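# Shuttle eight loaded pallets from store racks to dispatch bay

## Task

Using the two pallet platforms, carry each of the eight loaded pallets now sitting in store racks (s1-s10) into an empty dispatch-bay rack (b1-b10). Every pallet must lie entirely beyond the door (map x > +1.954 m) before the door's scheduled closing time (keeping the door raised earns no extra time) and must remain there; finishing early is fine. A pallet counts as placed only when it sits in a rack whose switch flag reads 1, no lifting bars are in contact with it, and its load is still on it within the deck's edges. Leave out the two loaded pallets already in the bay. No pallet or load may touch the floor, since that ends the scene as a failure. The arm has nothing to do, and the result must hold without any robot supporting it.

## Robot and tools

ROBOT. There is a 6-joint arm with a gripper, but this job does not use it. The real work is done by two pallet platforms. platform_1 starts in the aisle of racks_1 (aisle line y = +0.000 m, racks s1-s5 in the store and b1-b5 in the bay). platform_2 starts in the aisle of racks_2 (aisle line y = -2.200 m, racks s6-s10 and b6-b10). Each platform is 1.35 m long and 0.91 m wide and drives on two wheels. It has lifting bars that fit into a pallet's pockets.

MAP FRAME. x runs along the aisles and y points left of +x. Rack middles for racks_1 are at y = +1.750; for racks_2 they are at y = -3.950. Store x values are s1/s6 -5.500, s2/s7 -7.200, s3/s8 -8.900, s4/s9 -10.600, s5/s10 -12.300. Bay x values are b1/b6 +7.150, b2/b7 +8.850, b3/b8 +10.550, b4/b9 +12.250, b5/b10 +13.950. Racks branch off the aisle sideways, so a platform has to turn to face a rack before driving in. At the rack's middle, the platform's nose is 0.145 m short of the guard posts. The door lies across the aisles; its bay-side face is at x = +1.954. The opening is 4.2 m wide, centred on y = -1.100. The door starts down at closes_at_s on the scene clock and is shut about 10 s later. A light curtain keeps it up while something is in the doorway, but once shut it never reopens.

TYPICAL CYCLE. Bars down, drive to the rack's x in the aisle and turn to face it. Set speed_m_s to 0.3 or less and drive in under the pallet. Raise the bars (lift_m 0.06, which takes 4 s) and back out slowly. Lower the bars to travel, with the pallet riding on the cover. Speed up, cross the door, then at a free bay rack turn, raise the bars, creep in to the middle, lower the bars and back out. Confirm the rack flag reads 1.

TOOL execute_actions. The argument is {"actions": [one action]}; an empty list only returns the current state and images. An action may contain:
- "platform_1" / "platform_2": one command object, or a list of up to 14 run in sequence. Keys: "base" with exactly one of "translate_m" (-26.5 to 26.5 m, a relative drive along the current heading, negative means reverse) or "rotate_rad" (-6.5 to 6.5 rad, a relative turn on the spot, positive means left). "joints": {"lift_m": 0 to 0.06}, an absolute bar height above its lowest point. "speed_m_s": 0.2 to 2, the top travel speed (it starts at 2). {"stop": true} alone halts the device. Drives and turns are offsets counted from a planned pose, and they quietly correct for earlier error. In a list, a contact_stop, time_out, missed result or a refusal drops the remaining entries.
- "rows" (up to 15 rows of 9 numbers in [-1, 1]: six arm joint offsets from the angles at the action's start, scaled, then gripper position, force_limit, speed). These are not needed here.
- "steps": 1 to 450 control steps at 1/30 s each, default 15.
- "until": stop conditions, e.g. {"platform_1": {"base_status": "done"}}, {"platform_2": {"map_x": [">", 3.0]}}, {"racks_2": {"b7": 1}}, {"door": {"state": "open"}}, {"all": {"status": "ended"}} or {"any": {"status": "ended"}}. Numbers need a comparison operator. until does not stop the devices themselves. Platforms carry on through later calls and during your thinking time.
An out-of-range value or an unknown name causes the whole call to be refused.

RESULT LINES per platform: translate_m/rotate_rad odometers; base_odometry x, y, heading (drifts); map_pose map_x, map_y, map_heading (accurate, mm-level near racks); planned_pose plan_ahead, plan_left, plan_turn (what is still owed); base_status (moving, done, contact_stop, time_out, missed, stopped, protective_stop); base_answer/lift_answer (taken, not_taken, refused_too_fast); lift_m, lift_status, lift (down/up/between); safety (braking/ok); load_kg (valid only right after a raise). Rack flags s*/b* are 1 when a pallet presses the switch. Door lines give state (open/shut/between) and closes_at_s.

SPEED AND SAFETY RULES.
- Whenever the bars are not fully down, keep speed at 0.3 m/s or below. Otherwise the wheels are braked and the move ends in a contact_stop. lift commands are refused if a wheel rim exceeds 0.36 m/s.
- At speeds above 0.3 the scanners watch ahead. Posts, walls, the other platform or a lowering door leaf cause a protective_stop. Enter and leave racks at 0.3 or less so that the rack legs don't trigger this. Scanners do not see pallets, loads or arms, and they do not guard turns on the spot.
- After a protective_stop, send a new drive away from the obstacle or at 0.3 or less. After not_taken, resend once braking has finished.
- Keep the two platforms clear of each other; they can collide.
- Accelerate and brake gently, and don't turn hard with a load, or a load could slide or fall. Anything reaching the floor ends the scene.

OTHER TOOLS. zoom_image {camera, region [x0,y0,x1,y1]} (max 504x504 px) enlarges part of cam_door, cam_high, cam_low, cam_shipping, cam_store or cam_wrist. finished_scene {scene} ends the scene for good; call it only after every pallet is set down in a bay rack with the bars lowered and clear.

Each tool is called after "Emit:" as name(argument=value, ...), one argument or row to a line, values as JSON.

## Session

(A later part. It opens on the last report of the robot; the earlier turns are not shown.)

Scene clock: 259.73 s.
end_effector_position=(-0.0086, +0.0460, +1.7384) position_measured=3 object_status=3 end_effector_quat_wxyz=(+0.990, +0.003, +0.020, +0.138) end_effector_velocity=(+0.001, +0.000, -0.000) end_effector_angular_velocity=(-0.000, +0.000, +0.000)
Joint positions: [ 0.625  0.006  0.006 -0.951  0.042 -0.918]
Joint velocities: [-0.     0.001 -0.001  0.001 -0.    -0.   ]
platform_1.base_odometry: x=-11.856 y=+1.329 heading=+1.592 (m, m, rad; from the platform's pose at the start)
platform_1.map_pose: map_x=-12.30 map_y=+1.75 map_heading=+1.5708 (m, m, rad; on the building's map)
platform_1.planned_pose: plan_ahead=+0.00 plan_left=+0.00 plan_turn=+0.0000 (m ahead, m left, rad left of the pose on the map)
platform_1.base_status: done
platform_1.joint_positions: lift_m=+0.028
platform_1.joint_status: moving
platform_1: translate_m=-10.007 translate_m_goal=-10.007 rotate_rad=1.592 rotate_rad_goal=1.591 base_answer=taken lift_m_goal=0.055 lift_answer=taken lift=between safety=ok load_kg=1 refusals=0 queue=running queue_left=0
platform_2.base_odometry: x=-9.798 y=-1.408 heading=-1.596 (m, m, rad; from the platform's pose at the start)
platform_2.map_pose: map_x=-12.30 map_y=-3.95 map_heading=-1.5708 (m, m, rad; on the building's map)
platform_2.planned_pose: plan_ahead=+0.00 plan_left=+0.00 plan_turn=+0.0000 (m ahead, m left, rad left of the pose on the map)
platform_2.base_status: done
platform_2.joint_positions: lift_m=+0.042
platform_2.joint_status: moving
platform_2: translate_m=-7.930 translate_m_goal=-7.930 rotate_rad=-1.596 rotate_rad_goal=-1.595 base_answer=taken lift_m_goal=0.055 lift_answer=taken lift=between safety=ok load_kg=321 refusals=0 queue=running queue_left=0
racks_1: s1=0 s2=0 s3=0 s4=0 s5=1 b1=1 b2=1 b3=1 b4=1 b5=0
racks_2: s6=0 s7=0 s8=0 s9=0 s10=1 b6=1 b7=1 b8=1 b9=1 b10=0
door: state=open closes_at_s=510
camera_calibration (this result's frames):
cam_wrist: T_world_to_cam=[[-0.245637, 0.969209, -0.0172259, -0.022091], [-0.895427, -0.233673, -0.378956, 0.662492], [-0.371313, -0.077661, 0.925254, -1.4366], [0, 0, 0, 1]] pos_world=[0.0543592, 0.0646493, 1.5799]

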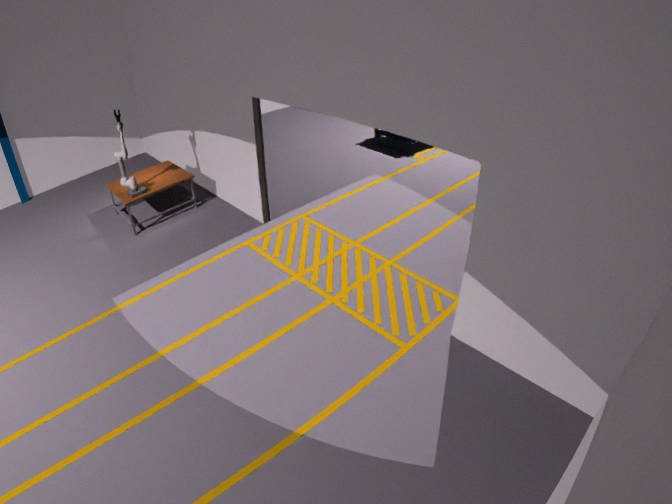

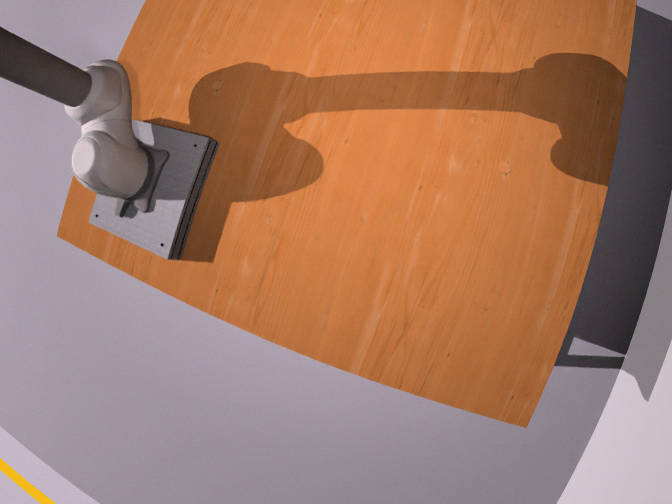

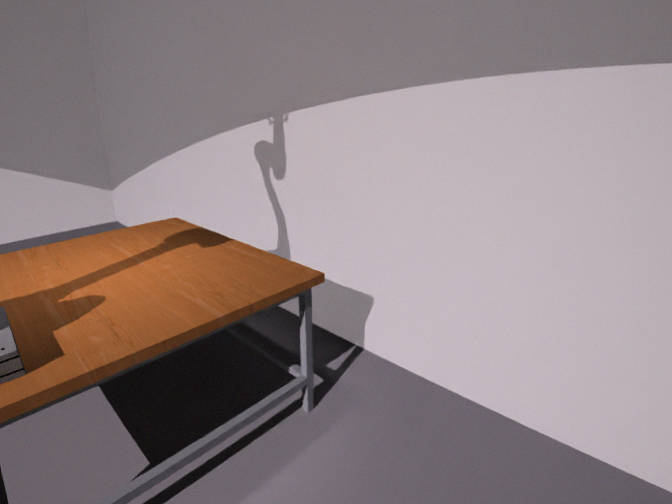

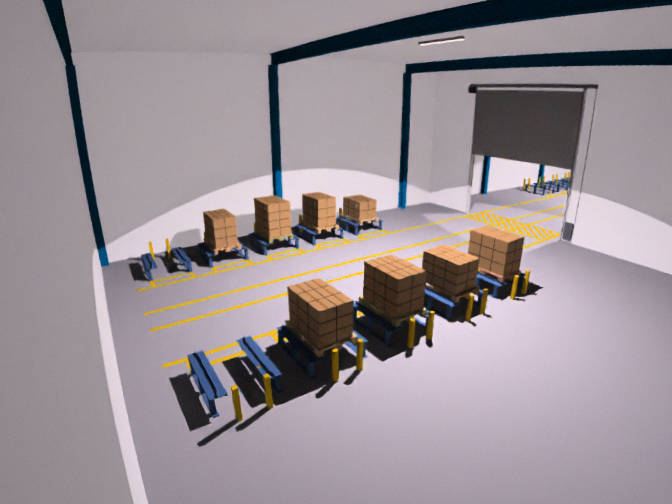

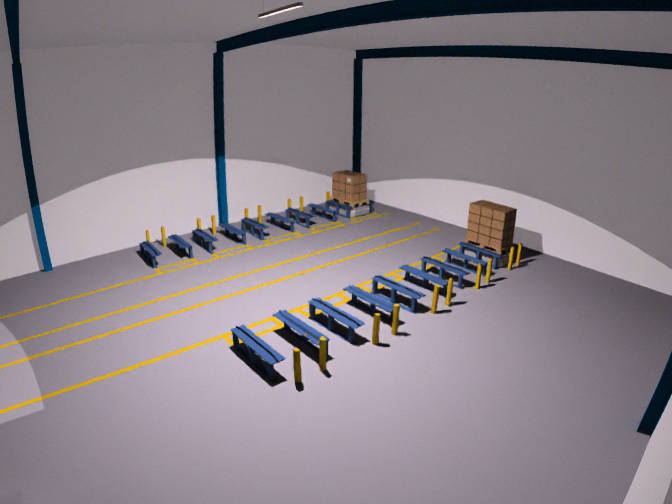

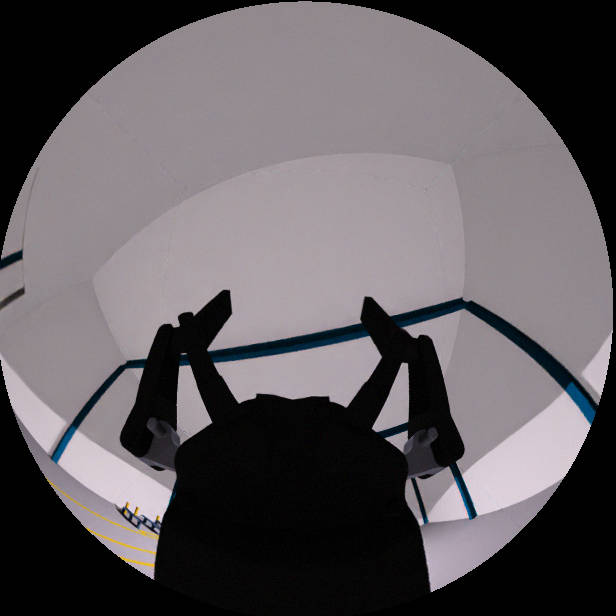

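Emit:
execute_actions(
  actions=[
    {"platform_1":[{"joints":{"lift_m":0.055}},{"base":{"translate_m":-1.75},"speed_m_s":0.3},{"base":{"rotate_rad":-1.5708},"joints":{"lift_m":0},"speed_m_s":2},{"base":{"translate_m":26.25}},{"base":{"rotate_rad":1.5708},"joints":{"lift_m":0.055}},{"base":{"translate_m":1.75},"speed_m_s":0.3},{"joints":{"lift_m":0.03}},{"base":{"translate_m":-1.32},"joints":{"lift_m":0}}],"platform_2":[{"joints":{"lift_m":0.055}},{"base":{"translate_m":-1.75},"speed_m_s":0.3},{"base":{"rotate_rad":1.5708},"joints":{"lift_m":0},"speed_m_s":2},{"base":{"translate_m":26.25}},{"base":{"rotate_rad":-1.5708},"joints":{"lift_m":0.055}},{"base":{"translate_m":1.75},"speed_m_s":0.3},{"joints":{"lift_m":0.03}},{"base":{"translate_m":-1.32},"joints":{"lift_m":0}}],"steps":450,"until":{"all":{"status":"ended"}}},
  ],
)

Scene clock: 275.60 s.
end_effector_position=(-0.0086, +0.0460, +1.7384) position_measured=3 object_status=3 end_effector_quat_wxyz=(+0.990, +0.003, +0.020, +0.138) end_effector_velocity=(+0.000, +0.000, +0.000) end_effector_angular_velocity=(-0.000, -0.000, +0.001)
Joint positions: [ 0.625  0.006  0.006 -0.951  0.042 -0.918]
Joint velocities: [-0.     0.001 -0.     0.001 -0.001  0.   ]
platform_1.base_odometry: x=-9.943 y=-0.374 heading=+0.025 (m, m, rad; from the platform's pose at the start)
platform_1.map_pose: map_x=-10.39 map_y=+0.00 map_heading=+0.0000 (m, m, rad; on the building's map)
platform_1.planned_pose: plan_ahead=+24.34 plan_left=+0.00 plan_turn=+0.0000 (m ahead, m left, rad left of the pose on the map)
platform_1.base_status: moving
platform_1.joint_positions: lift_m=+0.000
platform_1.joint_status: done
platform_1: translate_m=-9.843 translate_m_goal=14.493 rotate_rad=0.025 rotate_rad_goal=0.027 base_answer=taken lift_m_goal=0.000 lift_answer=taken lift=down safety=ok load_kg=-49 refusals=0 queue=running queue_left=4
platform_2.base_odometry: x=-6.867 y=+0.284 heading=-0.021 (m, m, rad; from the platform's pose at the start)
platform_2.map_pose: map_x=-9.37 map_y=-2.20 map_heading=+0.0044 (m, m, rad; on the building's map)
platform_2.planned_pose: plan_ahead=+23.32 plan_left=-0.10 plan_turn=-0.0044 (m ahead, m left, rad left of the pose on the map)
platform_2.base_status: moving
platform_2.joint_positions: lift_m=+0.000
platform_2.joint_status: done
platform_2: translate_m=-6.755 translate_m_goal=16.561 rotate_rad=-0.021 rotate_rad_goal=-0.022 base_answer=taken lift_m_goal=0.000 lift_answer=taken lift=down safety=ok load_kg=-49 refusals=0 queue=running queue_left=4
racks_1: s1=0 s2=0 s3=0 s4=0 s5=0 b1=1 b2=1 b3=1 b4=1 b5=0
racks_2: s6=0 s7=0 s8=0 s9=0 s10=0 b6=1 b7=1 b8=1 b9=1 b10=0
door: state=open closes_at_s=510
camera_calibration (this result's frames):
cam_wrist: T_world_to_cam=[[-0.245636, 0.969209, -0.0172259, -0.022091], [-0.895427, -0.233672, -0.378956, 0.662492], [-0.371313, -0.0776609, 0.925254, -1.4366], [0, 0, 0, 1]] pos_world=[0.0543592, 0.0646493, 1.5799]

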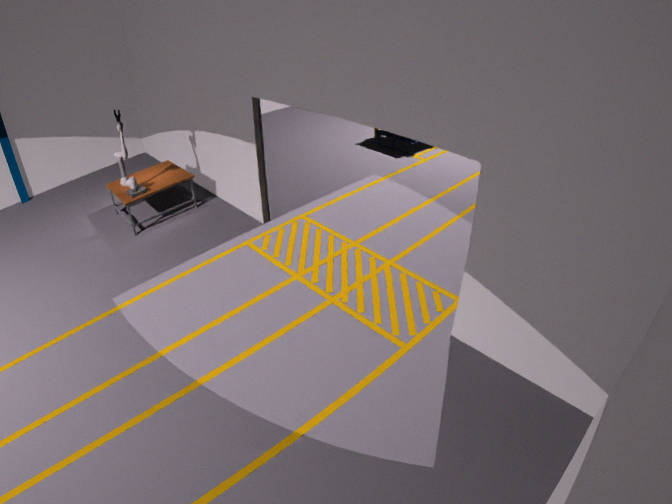

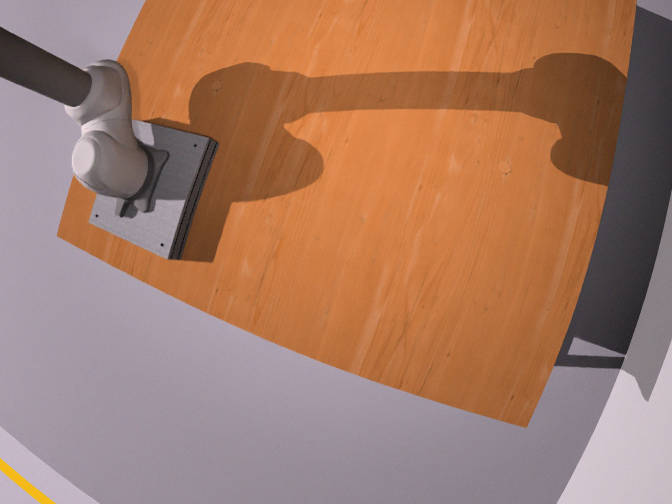

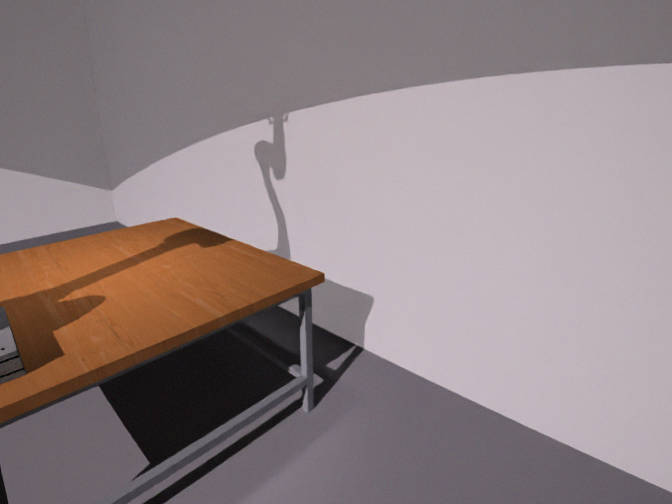

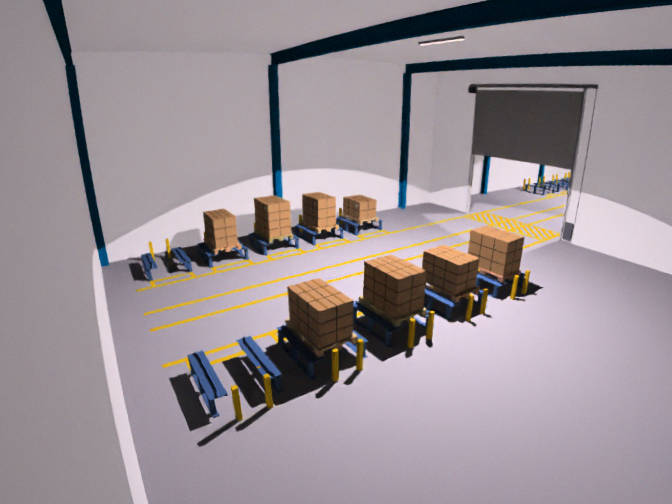

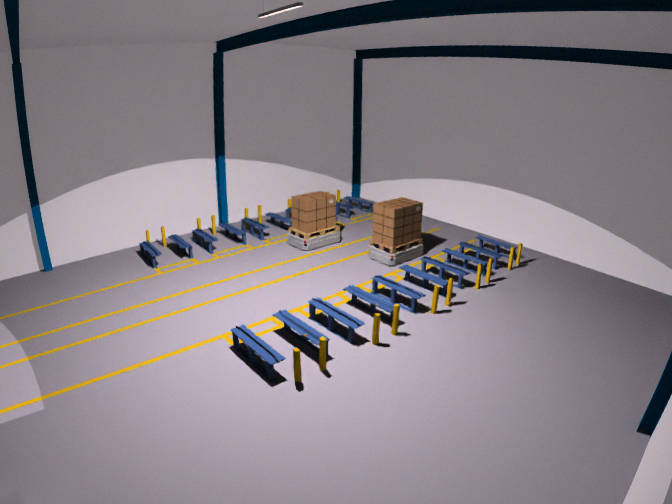

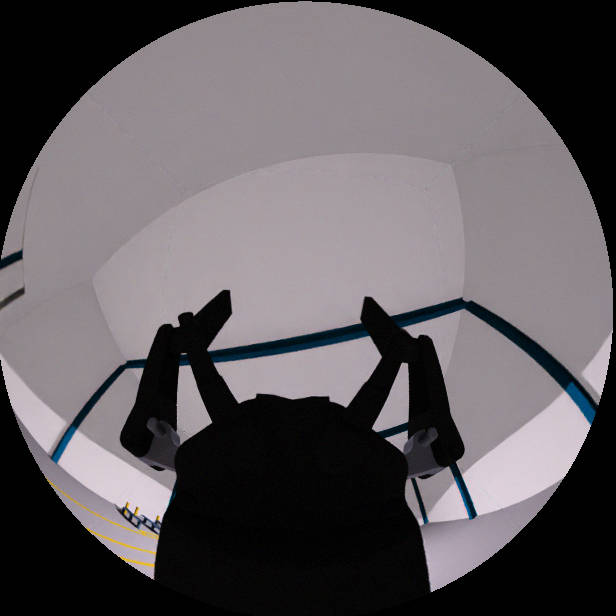

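Emit:
zoom_image(
  camera="cam_store",
  region=[270, 170, 450, 290],
)

Emit:
execute_actions(
  actions=[
    {"steps":450,"until":{"all":{"status":"ended"}}},
  ],
)

Region (270, 170, 450, 290) of cam_store's 672x504 image, scaled by 2.800, with more detail than that image has.

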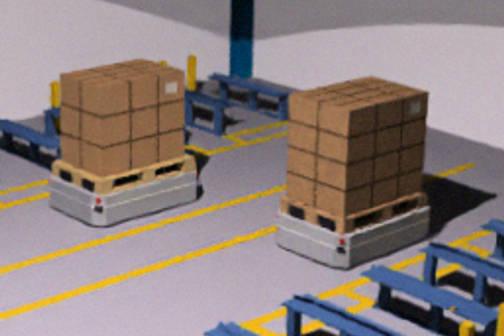

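Scene clock: 290.97 s.
end_effector_position=(-0.0086, +0.0460, +1.7384) position_measured=3 object_status=3 end_effector_quat_wxyz=(+0.990, +0.003, +0.020, +0.138) end_effector_velocity=(-0.000, +0.000, +0.000) end_effector_angular_velocity=(-0.001, -0.001, -0.001)
Joint positions: [ 0.625  0.006  0.006 -0.951  0.042 -0.918]
Joint velocities: [-0.    -0.     0.001  0.    -0.001 -0.001]
platform_1.base_odometry: x=+14.424 y=+0.244 heading=+0.028 (m, m, rad; from the platform's pose at the start)
platform_1.map_pose: map_x=+13.93 map_y=+0.00 map_heading=+0.0000 (m, m, rad; on the building's map)
platform_1.planned_pose: plan_ahead=+0.02 plan_left=+0.00 plan_turn=+0.0000 (m ahead, m left, rad left of the pose on the map)
platform_1.base_status: moving
platform_1.joint_positions: lift_m=+0.000
platform_1.joint_status: done
platform_1: translate_m=14.494 translate_m_goal=14.493 rotate_rad=0.028 rotate_rad_goal=0.029 base_answer=taken lift_m_goal=0.000 lift_answer=taken lift=down safety=ok load_kg=-49 refusals=0 queue=running queue_left=4
platform_2.base_odometry: x=+16.549 y=-0.285 heading=-0.024 (m, m, rad; from the platform's pose at the start)
platform_2.map_pose: map_x=+13.95 map_y=-2.20 map_heading=+0.0000 (m, m, rad; on the building's map)
platform_2.planned_pose: plan_ahead=+0.00 plan_left=+0.00 plan_turn=+0.0000 (m ahead, m left, rad left of the pose on the map)
platform_2.base_status: moving
platform_2.joint_positions: lift_m=+0.000
platform_2.joint_status: done
platform_2: translate_m=16.621 translate_m_goal=16.621 rotate_rad=-0.024 rotate_rad_goal=-0.026 base_answer=taken lift_m_goal=0.000 lift_answer=taken lift=down safety=ok load_kg=-49 refusals=0 queue=running queue_left=4
racks_1: s1=0 s2=0 s3=0 s4=0 s5=0 b1=1 b2=1 b3=1 b4=1 b5=0
racks_2: s6=0 s7=0 s8=0 s9=0 s10=0 b6=1 b7=1 b8=1 b9=1 b10=0
door: state=open closes_at_s=510
camera_calibration (this result's frames):
cam_wrist: T_world_to_cam=[[-0.245637, 0.969209, -0.0172258, -0.0220911], [-0.895427, -0.233673, -0.378956, 0.662492], [-0.371313, -0.077661, 0.925254, -1.4366], [0, 0, 0, 1]] pos_world=[0.0543592, 0.0646493, 1.5799]

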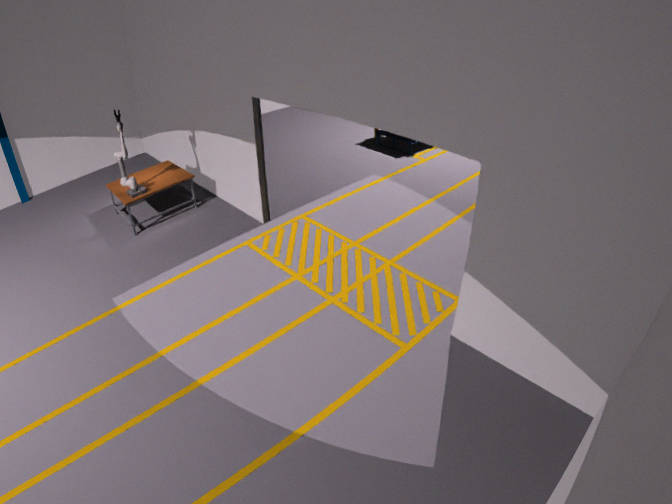

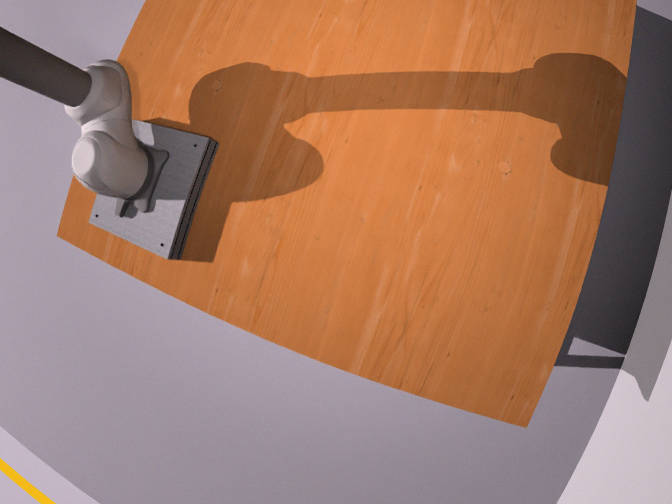

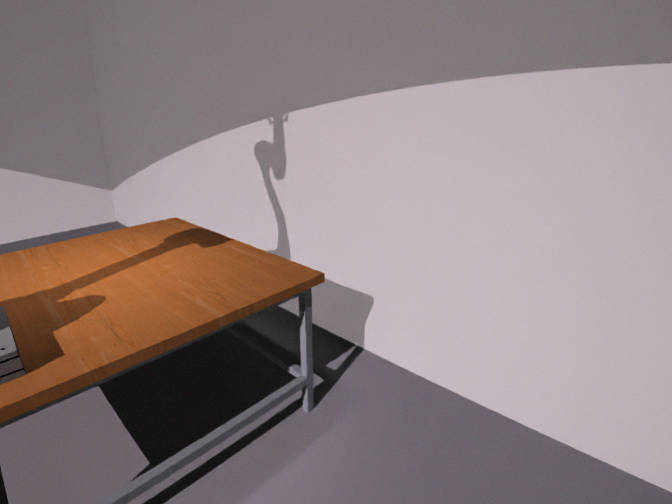

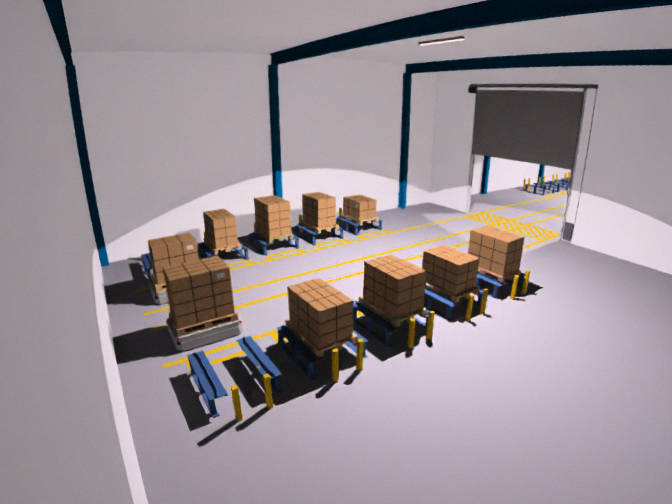

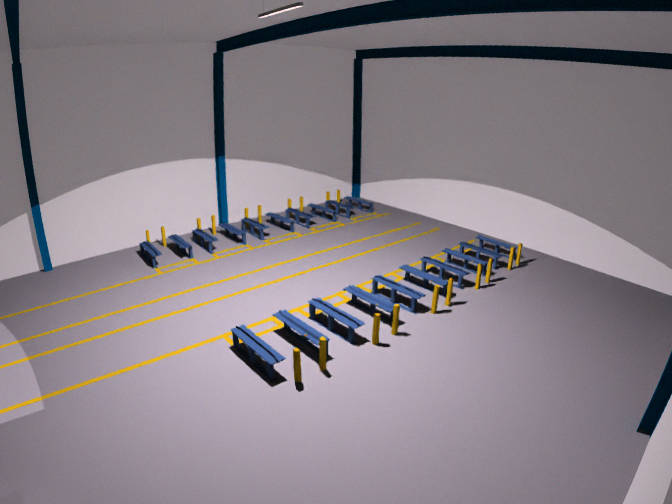

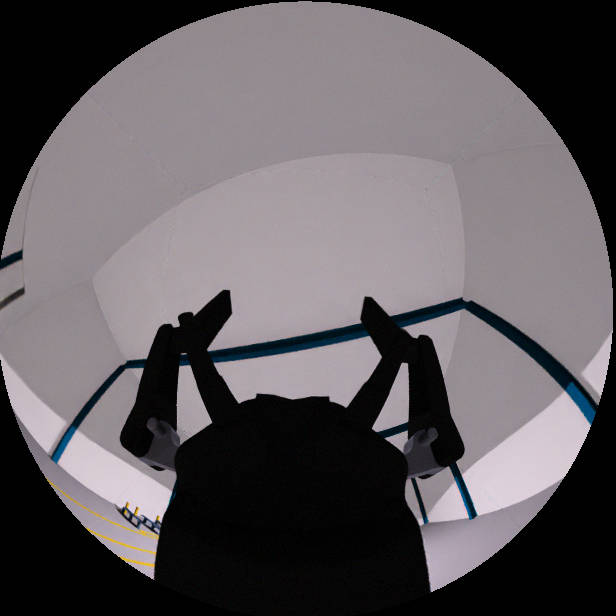

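Emit:
execute_actions(
  actions=[
    {"steps":450,"until":{"all":{"status":"ended"}}},
  ],
)

Scene clock: 306.17 s.
end_effector_position=(-0.0086, +0.0460, +1.7384) position_measured=3 object_status=3 end_effector_quat_wxyz=(+0.990, +0.003, +0.020, +0.138) end_effector_velocity=(+0.000, +0.000, +0.000) end_effector_angular_velocity=(-0.001, -0.001, +0.000)
Joint positions: [ 0.625  0.006  0.006 -0.951  0.042 -0.918]
Joint velocities: [ 0.     0.     0.    -0.    -0.001  0.001]
platform_1.base_odometry: x=+14.404 y=+1.600 heading=+1.604 (m, m, rad; from the platform's pose at the start)
platform_1.map_pose: map_x=+13.95 map_y=+1.34 map_heading=+1.5752 (m, m, rad; on the building's map)
platform_1.planned_pose: plan_ahead=-0.91 plan_left=+0.00 plan_turn=-0.0044 (m ahead, m left, rad left of the pose on the map)
platform_1.base_status: moving
platform_1.joint_positions: lift_m=+0.004
platform_1.joint_status: moving
platform_1: translate_m=15.861 translate_m_goal=14.954 rotate_rad=1.604 rotate_rad_goal=1.603 base_answer=taken lift_m_goal=0.000 lift_answer=taken lift=between safety=ok load_kg=-33 refusals=0 queue=running queue_left=0
platform_2.base_odometry: x=+16.512 y=-1.421 heading=-1.602 (m, m, rad; from the platform's pose at the start)
platform_2.map_pose: map_x=+13.95 map_y=-3.32 map_heading=-1.5708 (m, m, rad; on the building's map)
platform_2.planned_pose: plan_ahead=-0.69 plan_left=+0.00 plan_turn=+0.0000 (m ahead, m left, rad left of the pose on the map)
platform_2.base_status: moving
platform_2.joint_positions: lift_m=+0.000
platform_2.joint_status: done
platform_2: translate_m=17.748 translate_m_goal=17.052 rotate_rad=-1.602 rotate_rad_goal=-1.601 base_answer=taken lift_m_goal=0.000 lift_answer=taken lift=down safety=ok load_kg=-49 refusals=0 queue=running queue_left=0
racks_1: s1=0 s2=0 s3=0 s4=0 s5=0 b1=1 b2=1 b3=1 b4=1 b5=1
racks_2: s6=0 s7=0 s8=0 s9=0 s10=0 b6=1 b7=1 b8=1 b9=1 b10=1
door: state=open closes_at_s=510
camera_calibration (this result's frames):
cam_wrist: T_world_to_cam=[[-0.245637, 0.969209, -0.0172259, -0.022091], [-0.895427, -0.233672, -0.378956, 0.662492], [-0.371313, -0.0776609, 0.925254, -1.4366], [0, 0, 0, 1]] pos_world=[0.0543592, 0.0646493, 1.5799]

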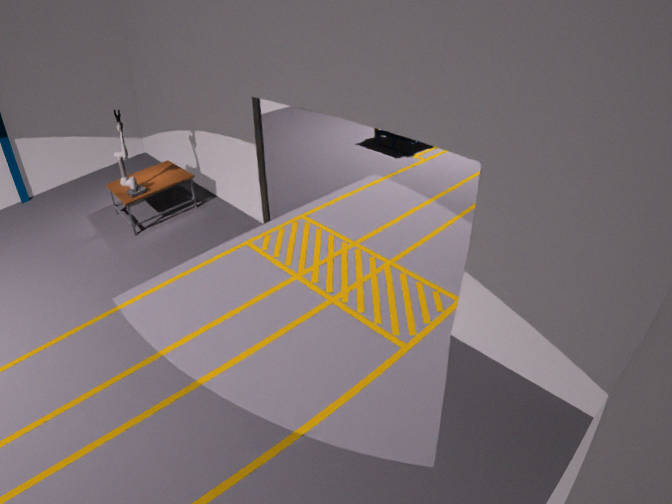

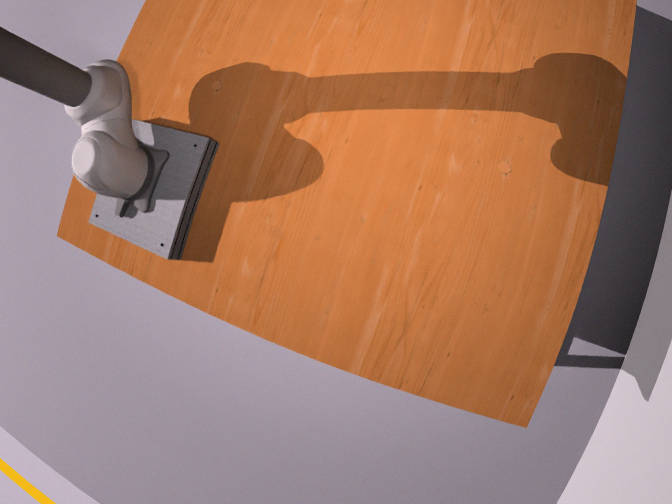

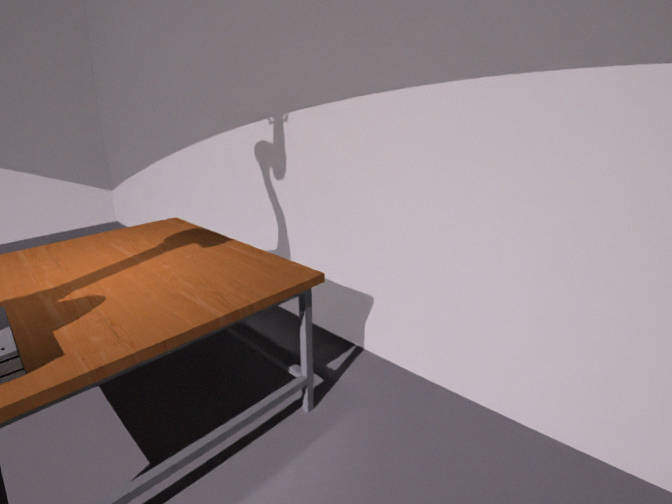

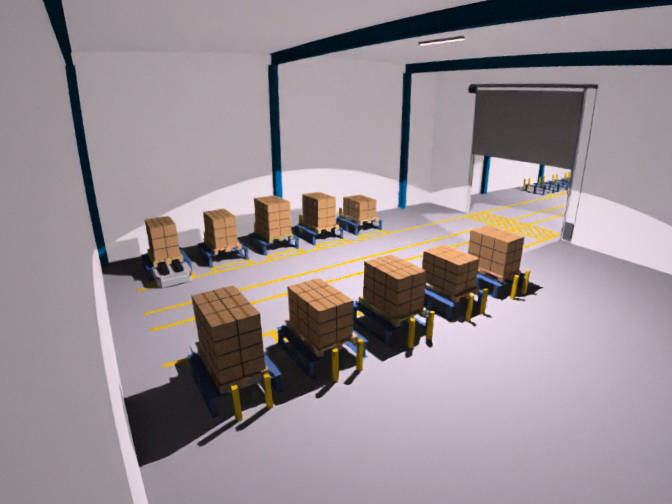

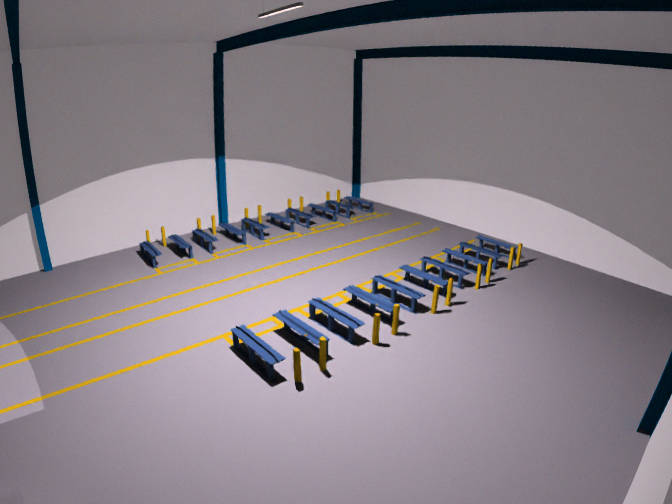

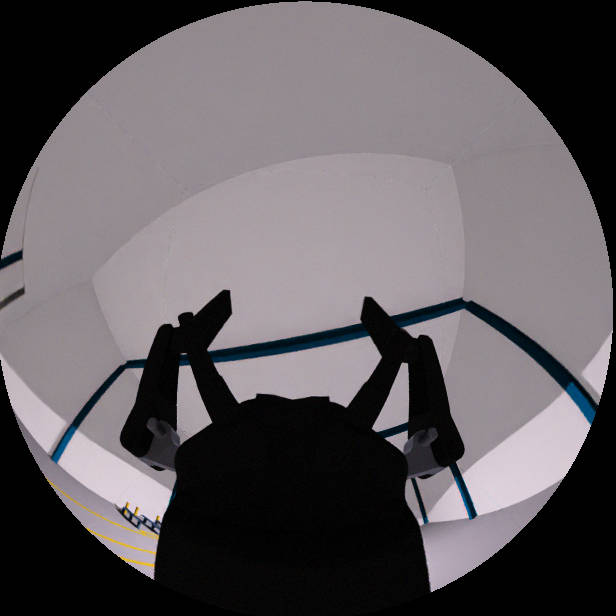

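All ten bay flags read 1. I'll check the loads while the platforms finish backing out.

Emit:
zoom_image(
  camera="cam_shipping",
  region=[120, 180, 400, 300],
)

Emit:
zoom_image(
  camera="cam_shipping",
  region=[170, 215, 560, 430],
)

Region (120, 180, 400, 300) of cam_shipping's 672x504 image, scaled by 1.800, with more detail than that image has; it fills the top 216 rows of this view, and the rest is white.

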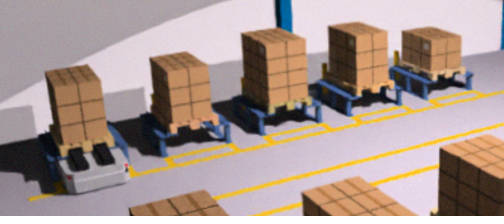

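Region (170, 215, 560, 430) of cam_shipping's 672x504 image, scaled by 1.292, with more detail than that image has; it fills the top 278 rows of this view, and the rest is white.

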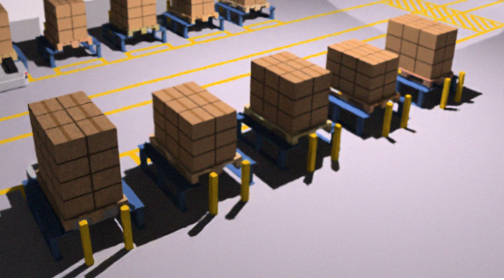

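Emit:
execute_actions(
  actions=[
    {"steps":150,"until":{"all":{"status":"ended"}}},
  ],
)

Scene clock: 310.10 s.
end_effector_position=(-0.0086, +0.0460, +1.7384) position_measured=3 object_status=3 end_effector_quat_wxyz=(+0.990, +0.003, +0.020, +0.138) end_effector_velocity=(-0.001, -0.000, +0.000) end_effector_angular_velocity=(+0.000, -0.001, -0.001)
Joint positions: [ 0.625  0.006  0.006 -0.951  0.042 -0.918]
Joint velocities: [-0.    -0.    -0.    -0.001 -0.     0.   ]
platform_1.base_odometry: x=+14.433 y=+0.674 heading=+1.601 (m, m, rad; from the platform's pose at the start)
platform_1.map_pose: map_x=+13.95 map_y=+0.43 map_heading=+1.5708 (m, m, rad; on the building's map)
platform_1.planned_pose: plan_ahead=+0.00 plan_left=+0.00 plan_turn=+0.0000 (m ahead, m left, rad left of the pose on the map)
platform_1.base_status: done
platform_1.joint_positions: lift_m=+0.000
platform_1.joint_status: done
platform_1: translate_m=14.943 translate_m_goal=14.944 rotate_rad=1.601 rotate_rad_goal=1.601 base_answer=taken lift_m_goal=0.000 lift_answer=taken lift=down safety=ok load_kg=-49 refusals=0 queue=done queue_left=0
platform_2.base_odometry: x=+16.533 y=-0.715 heading=-1.601 (m, m, rad; from the platform's pose at the start)
platform_2.map_pose: map_x=+13.95 map_y=-2.63 map_heading=-1.5708 (m, m, rad; on the building's map)
platform_2.planned_pose: plan_ahead=+0.00 plan_left=+0.00 plan_turn=+0.0000 (m ahead, m left, rad left of the pose on the map)
platform_2.base_status: done
platform_2.joint_positions: lift_m=+0.000
platform_2.joint_status: done
platform_2: translate_m=17.052 translate_m_goal=17.052 rotate_rad=-1.601 rotate_rad_goal=-1.600 base_answer=taken lift_m_goal=0.000 lift_answer=taken lift=down safety=ok load_kg=-49 refusals=0 queue=done queue_left=0
racks_1: s1=0 s2=0 s3=0 s4=0 s5=0 b1=1 b2=1 b3=1 b4=1 b5=1
racks_2: s6=0 s7=0 s8=0 s9=0 s10=0 b6=1 b7=1 b8=1 b9=1 b10=1
door: state=open closes_at_s=510
camera_calibration (this result's frames):
cam_wrist: T_world_to_cam=[[-0.245637, 0.969209, -0.0172259, -0.022091], [-0.895427, -0.233673, -0.378956, 0.662492], [-0.371313, -0.077661, 0.925254, -1.4366], [0, 0, 0, 1]] pos_world=[0.0543593, 0.0646493, 1.5799]

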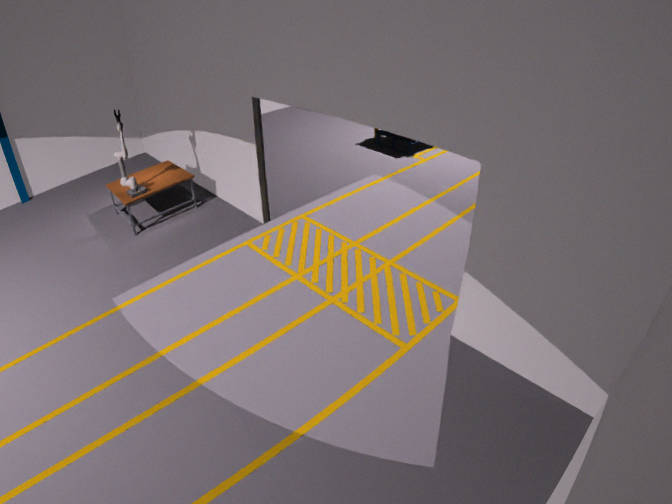

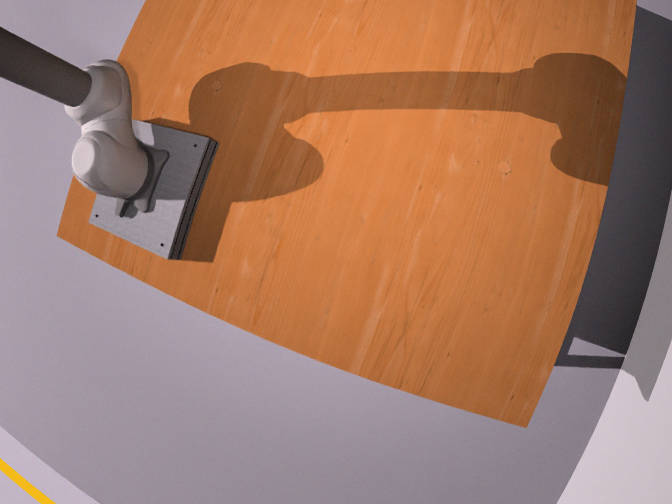

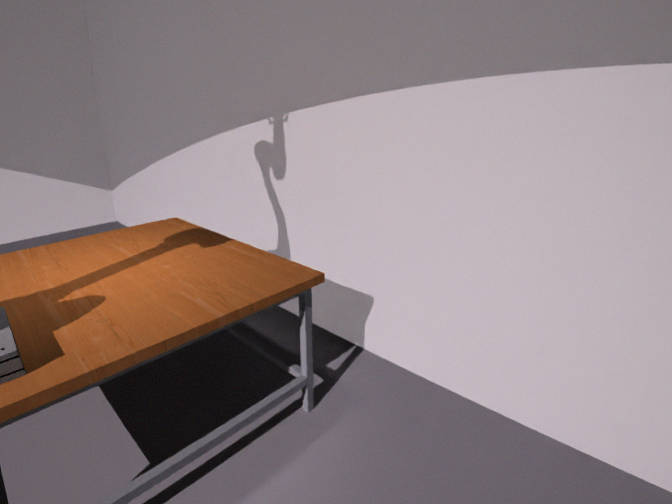

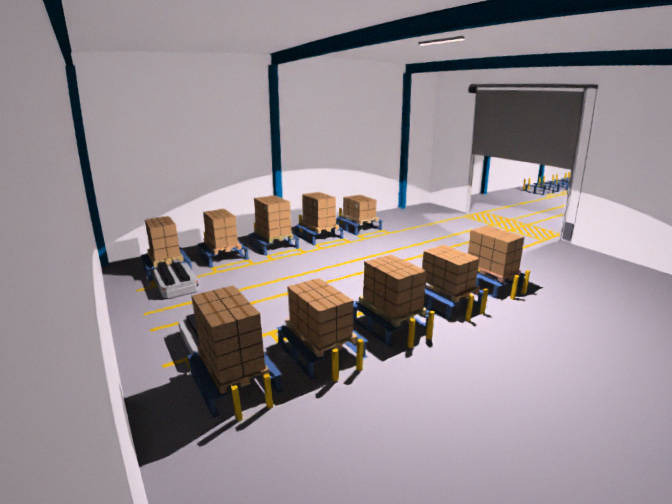

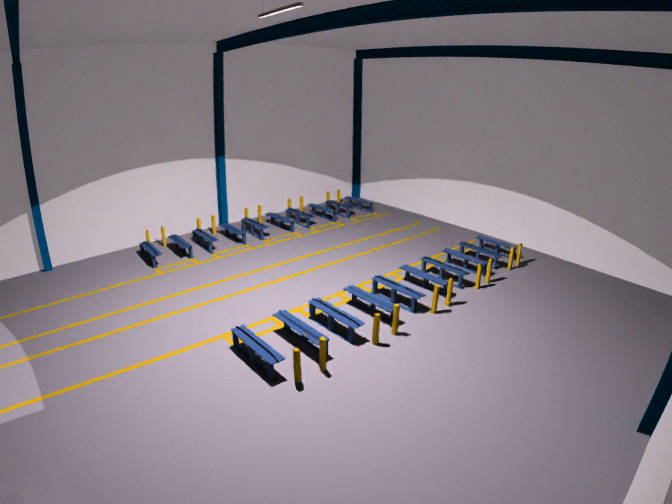

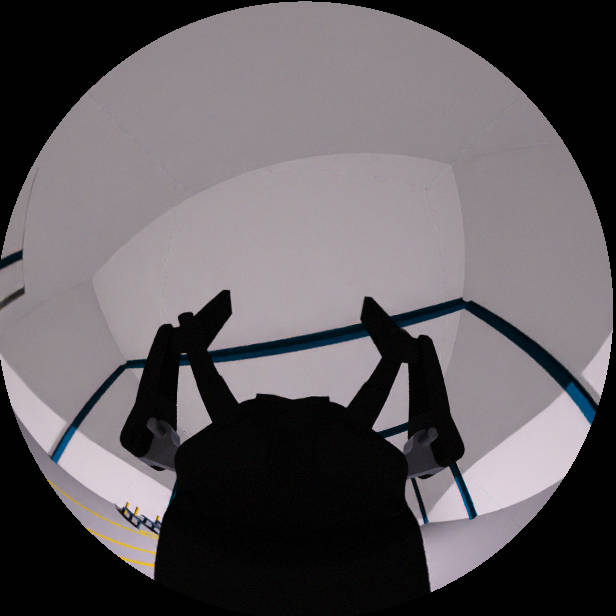

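Emit:
finished_scene(
  scene=2,
)

The scene is finished: the task was done.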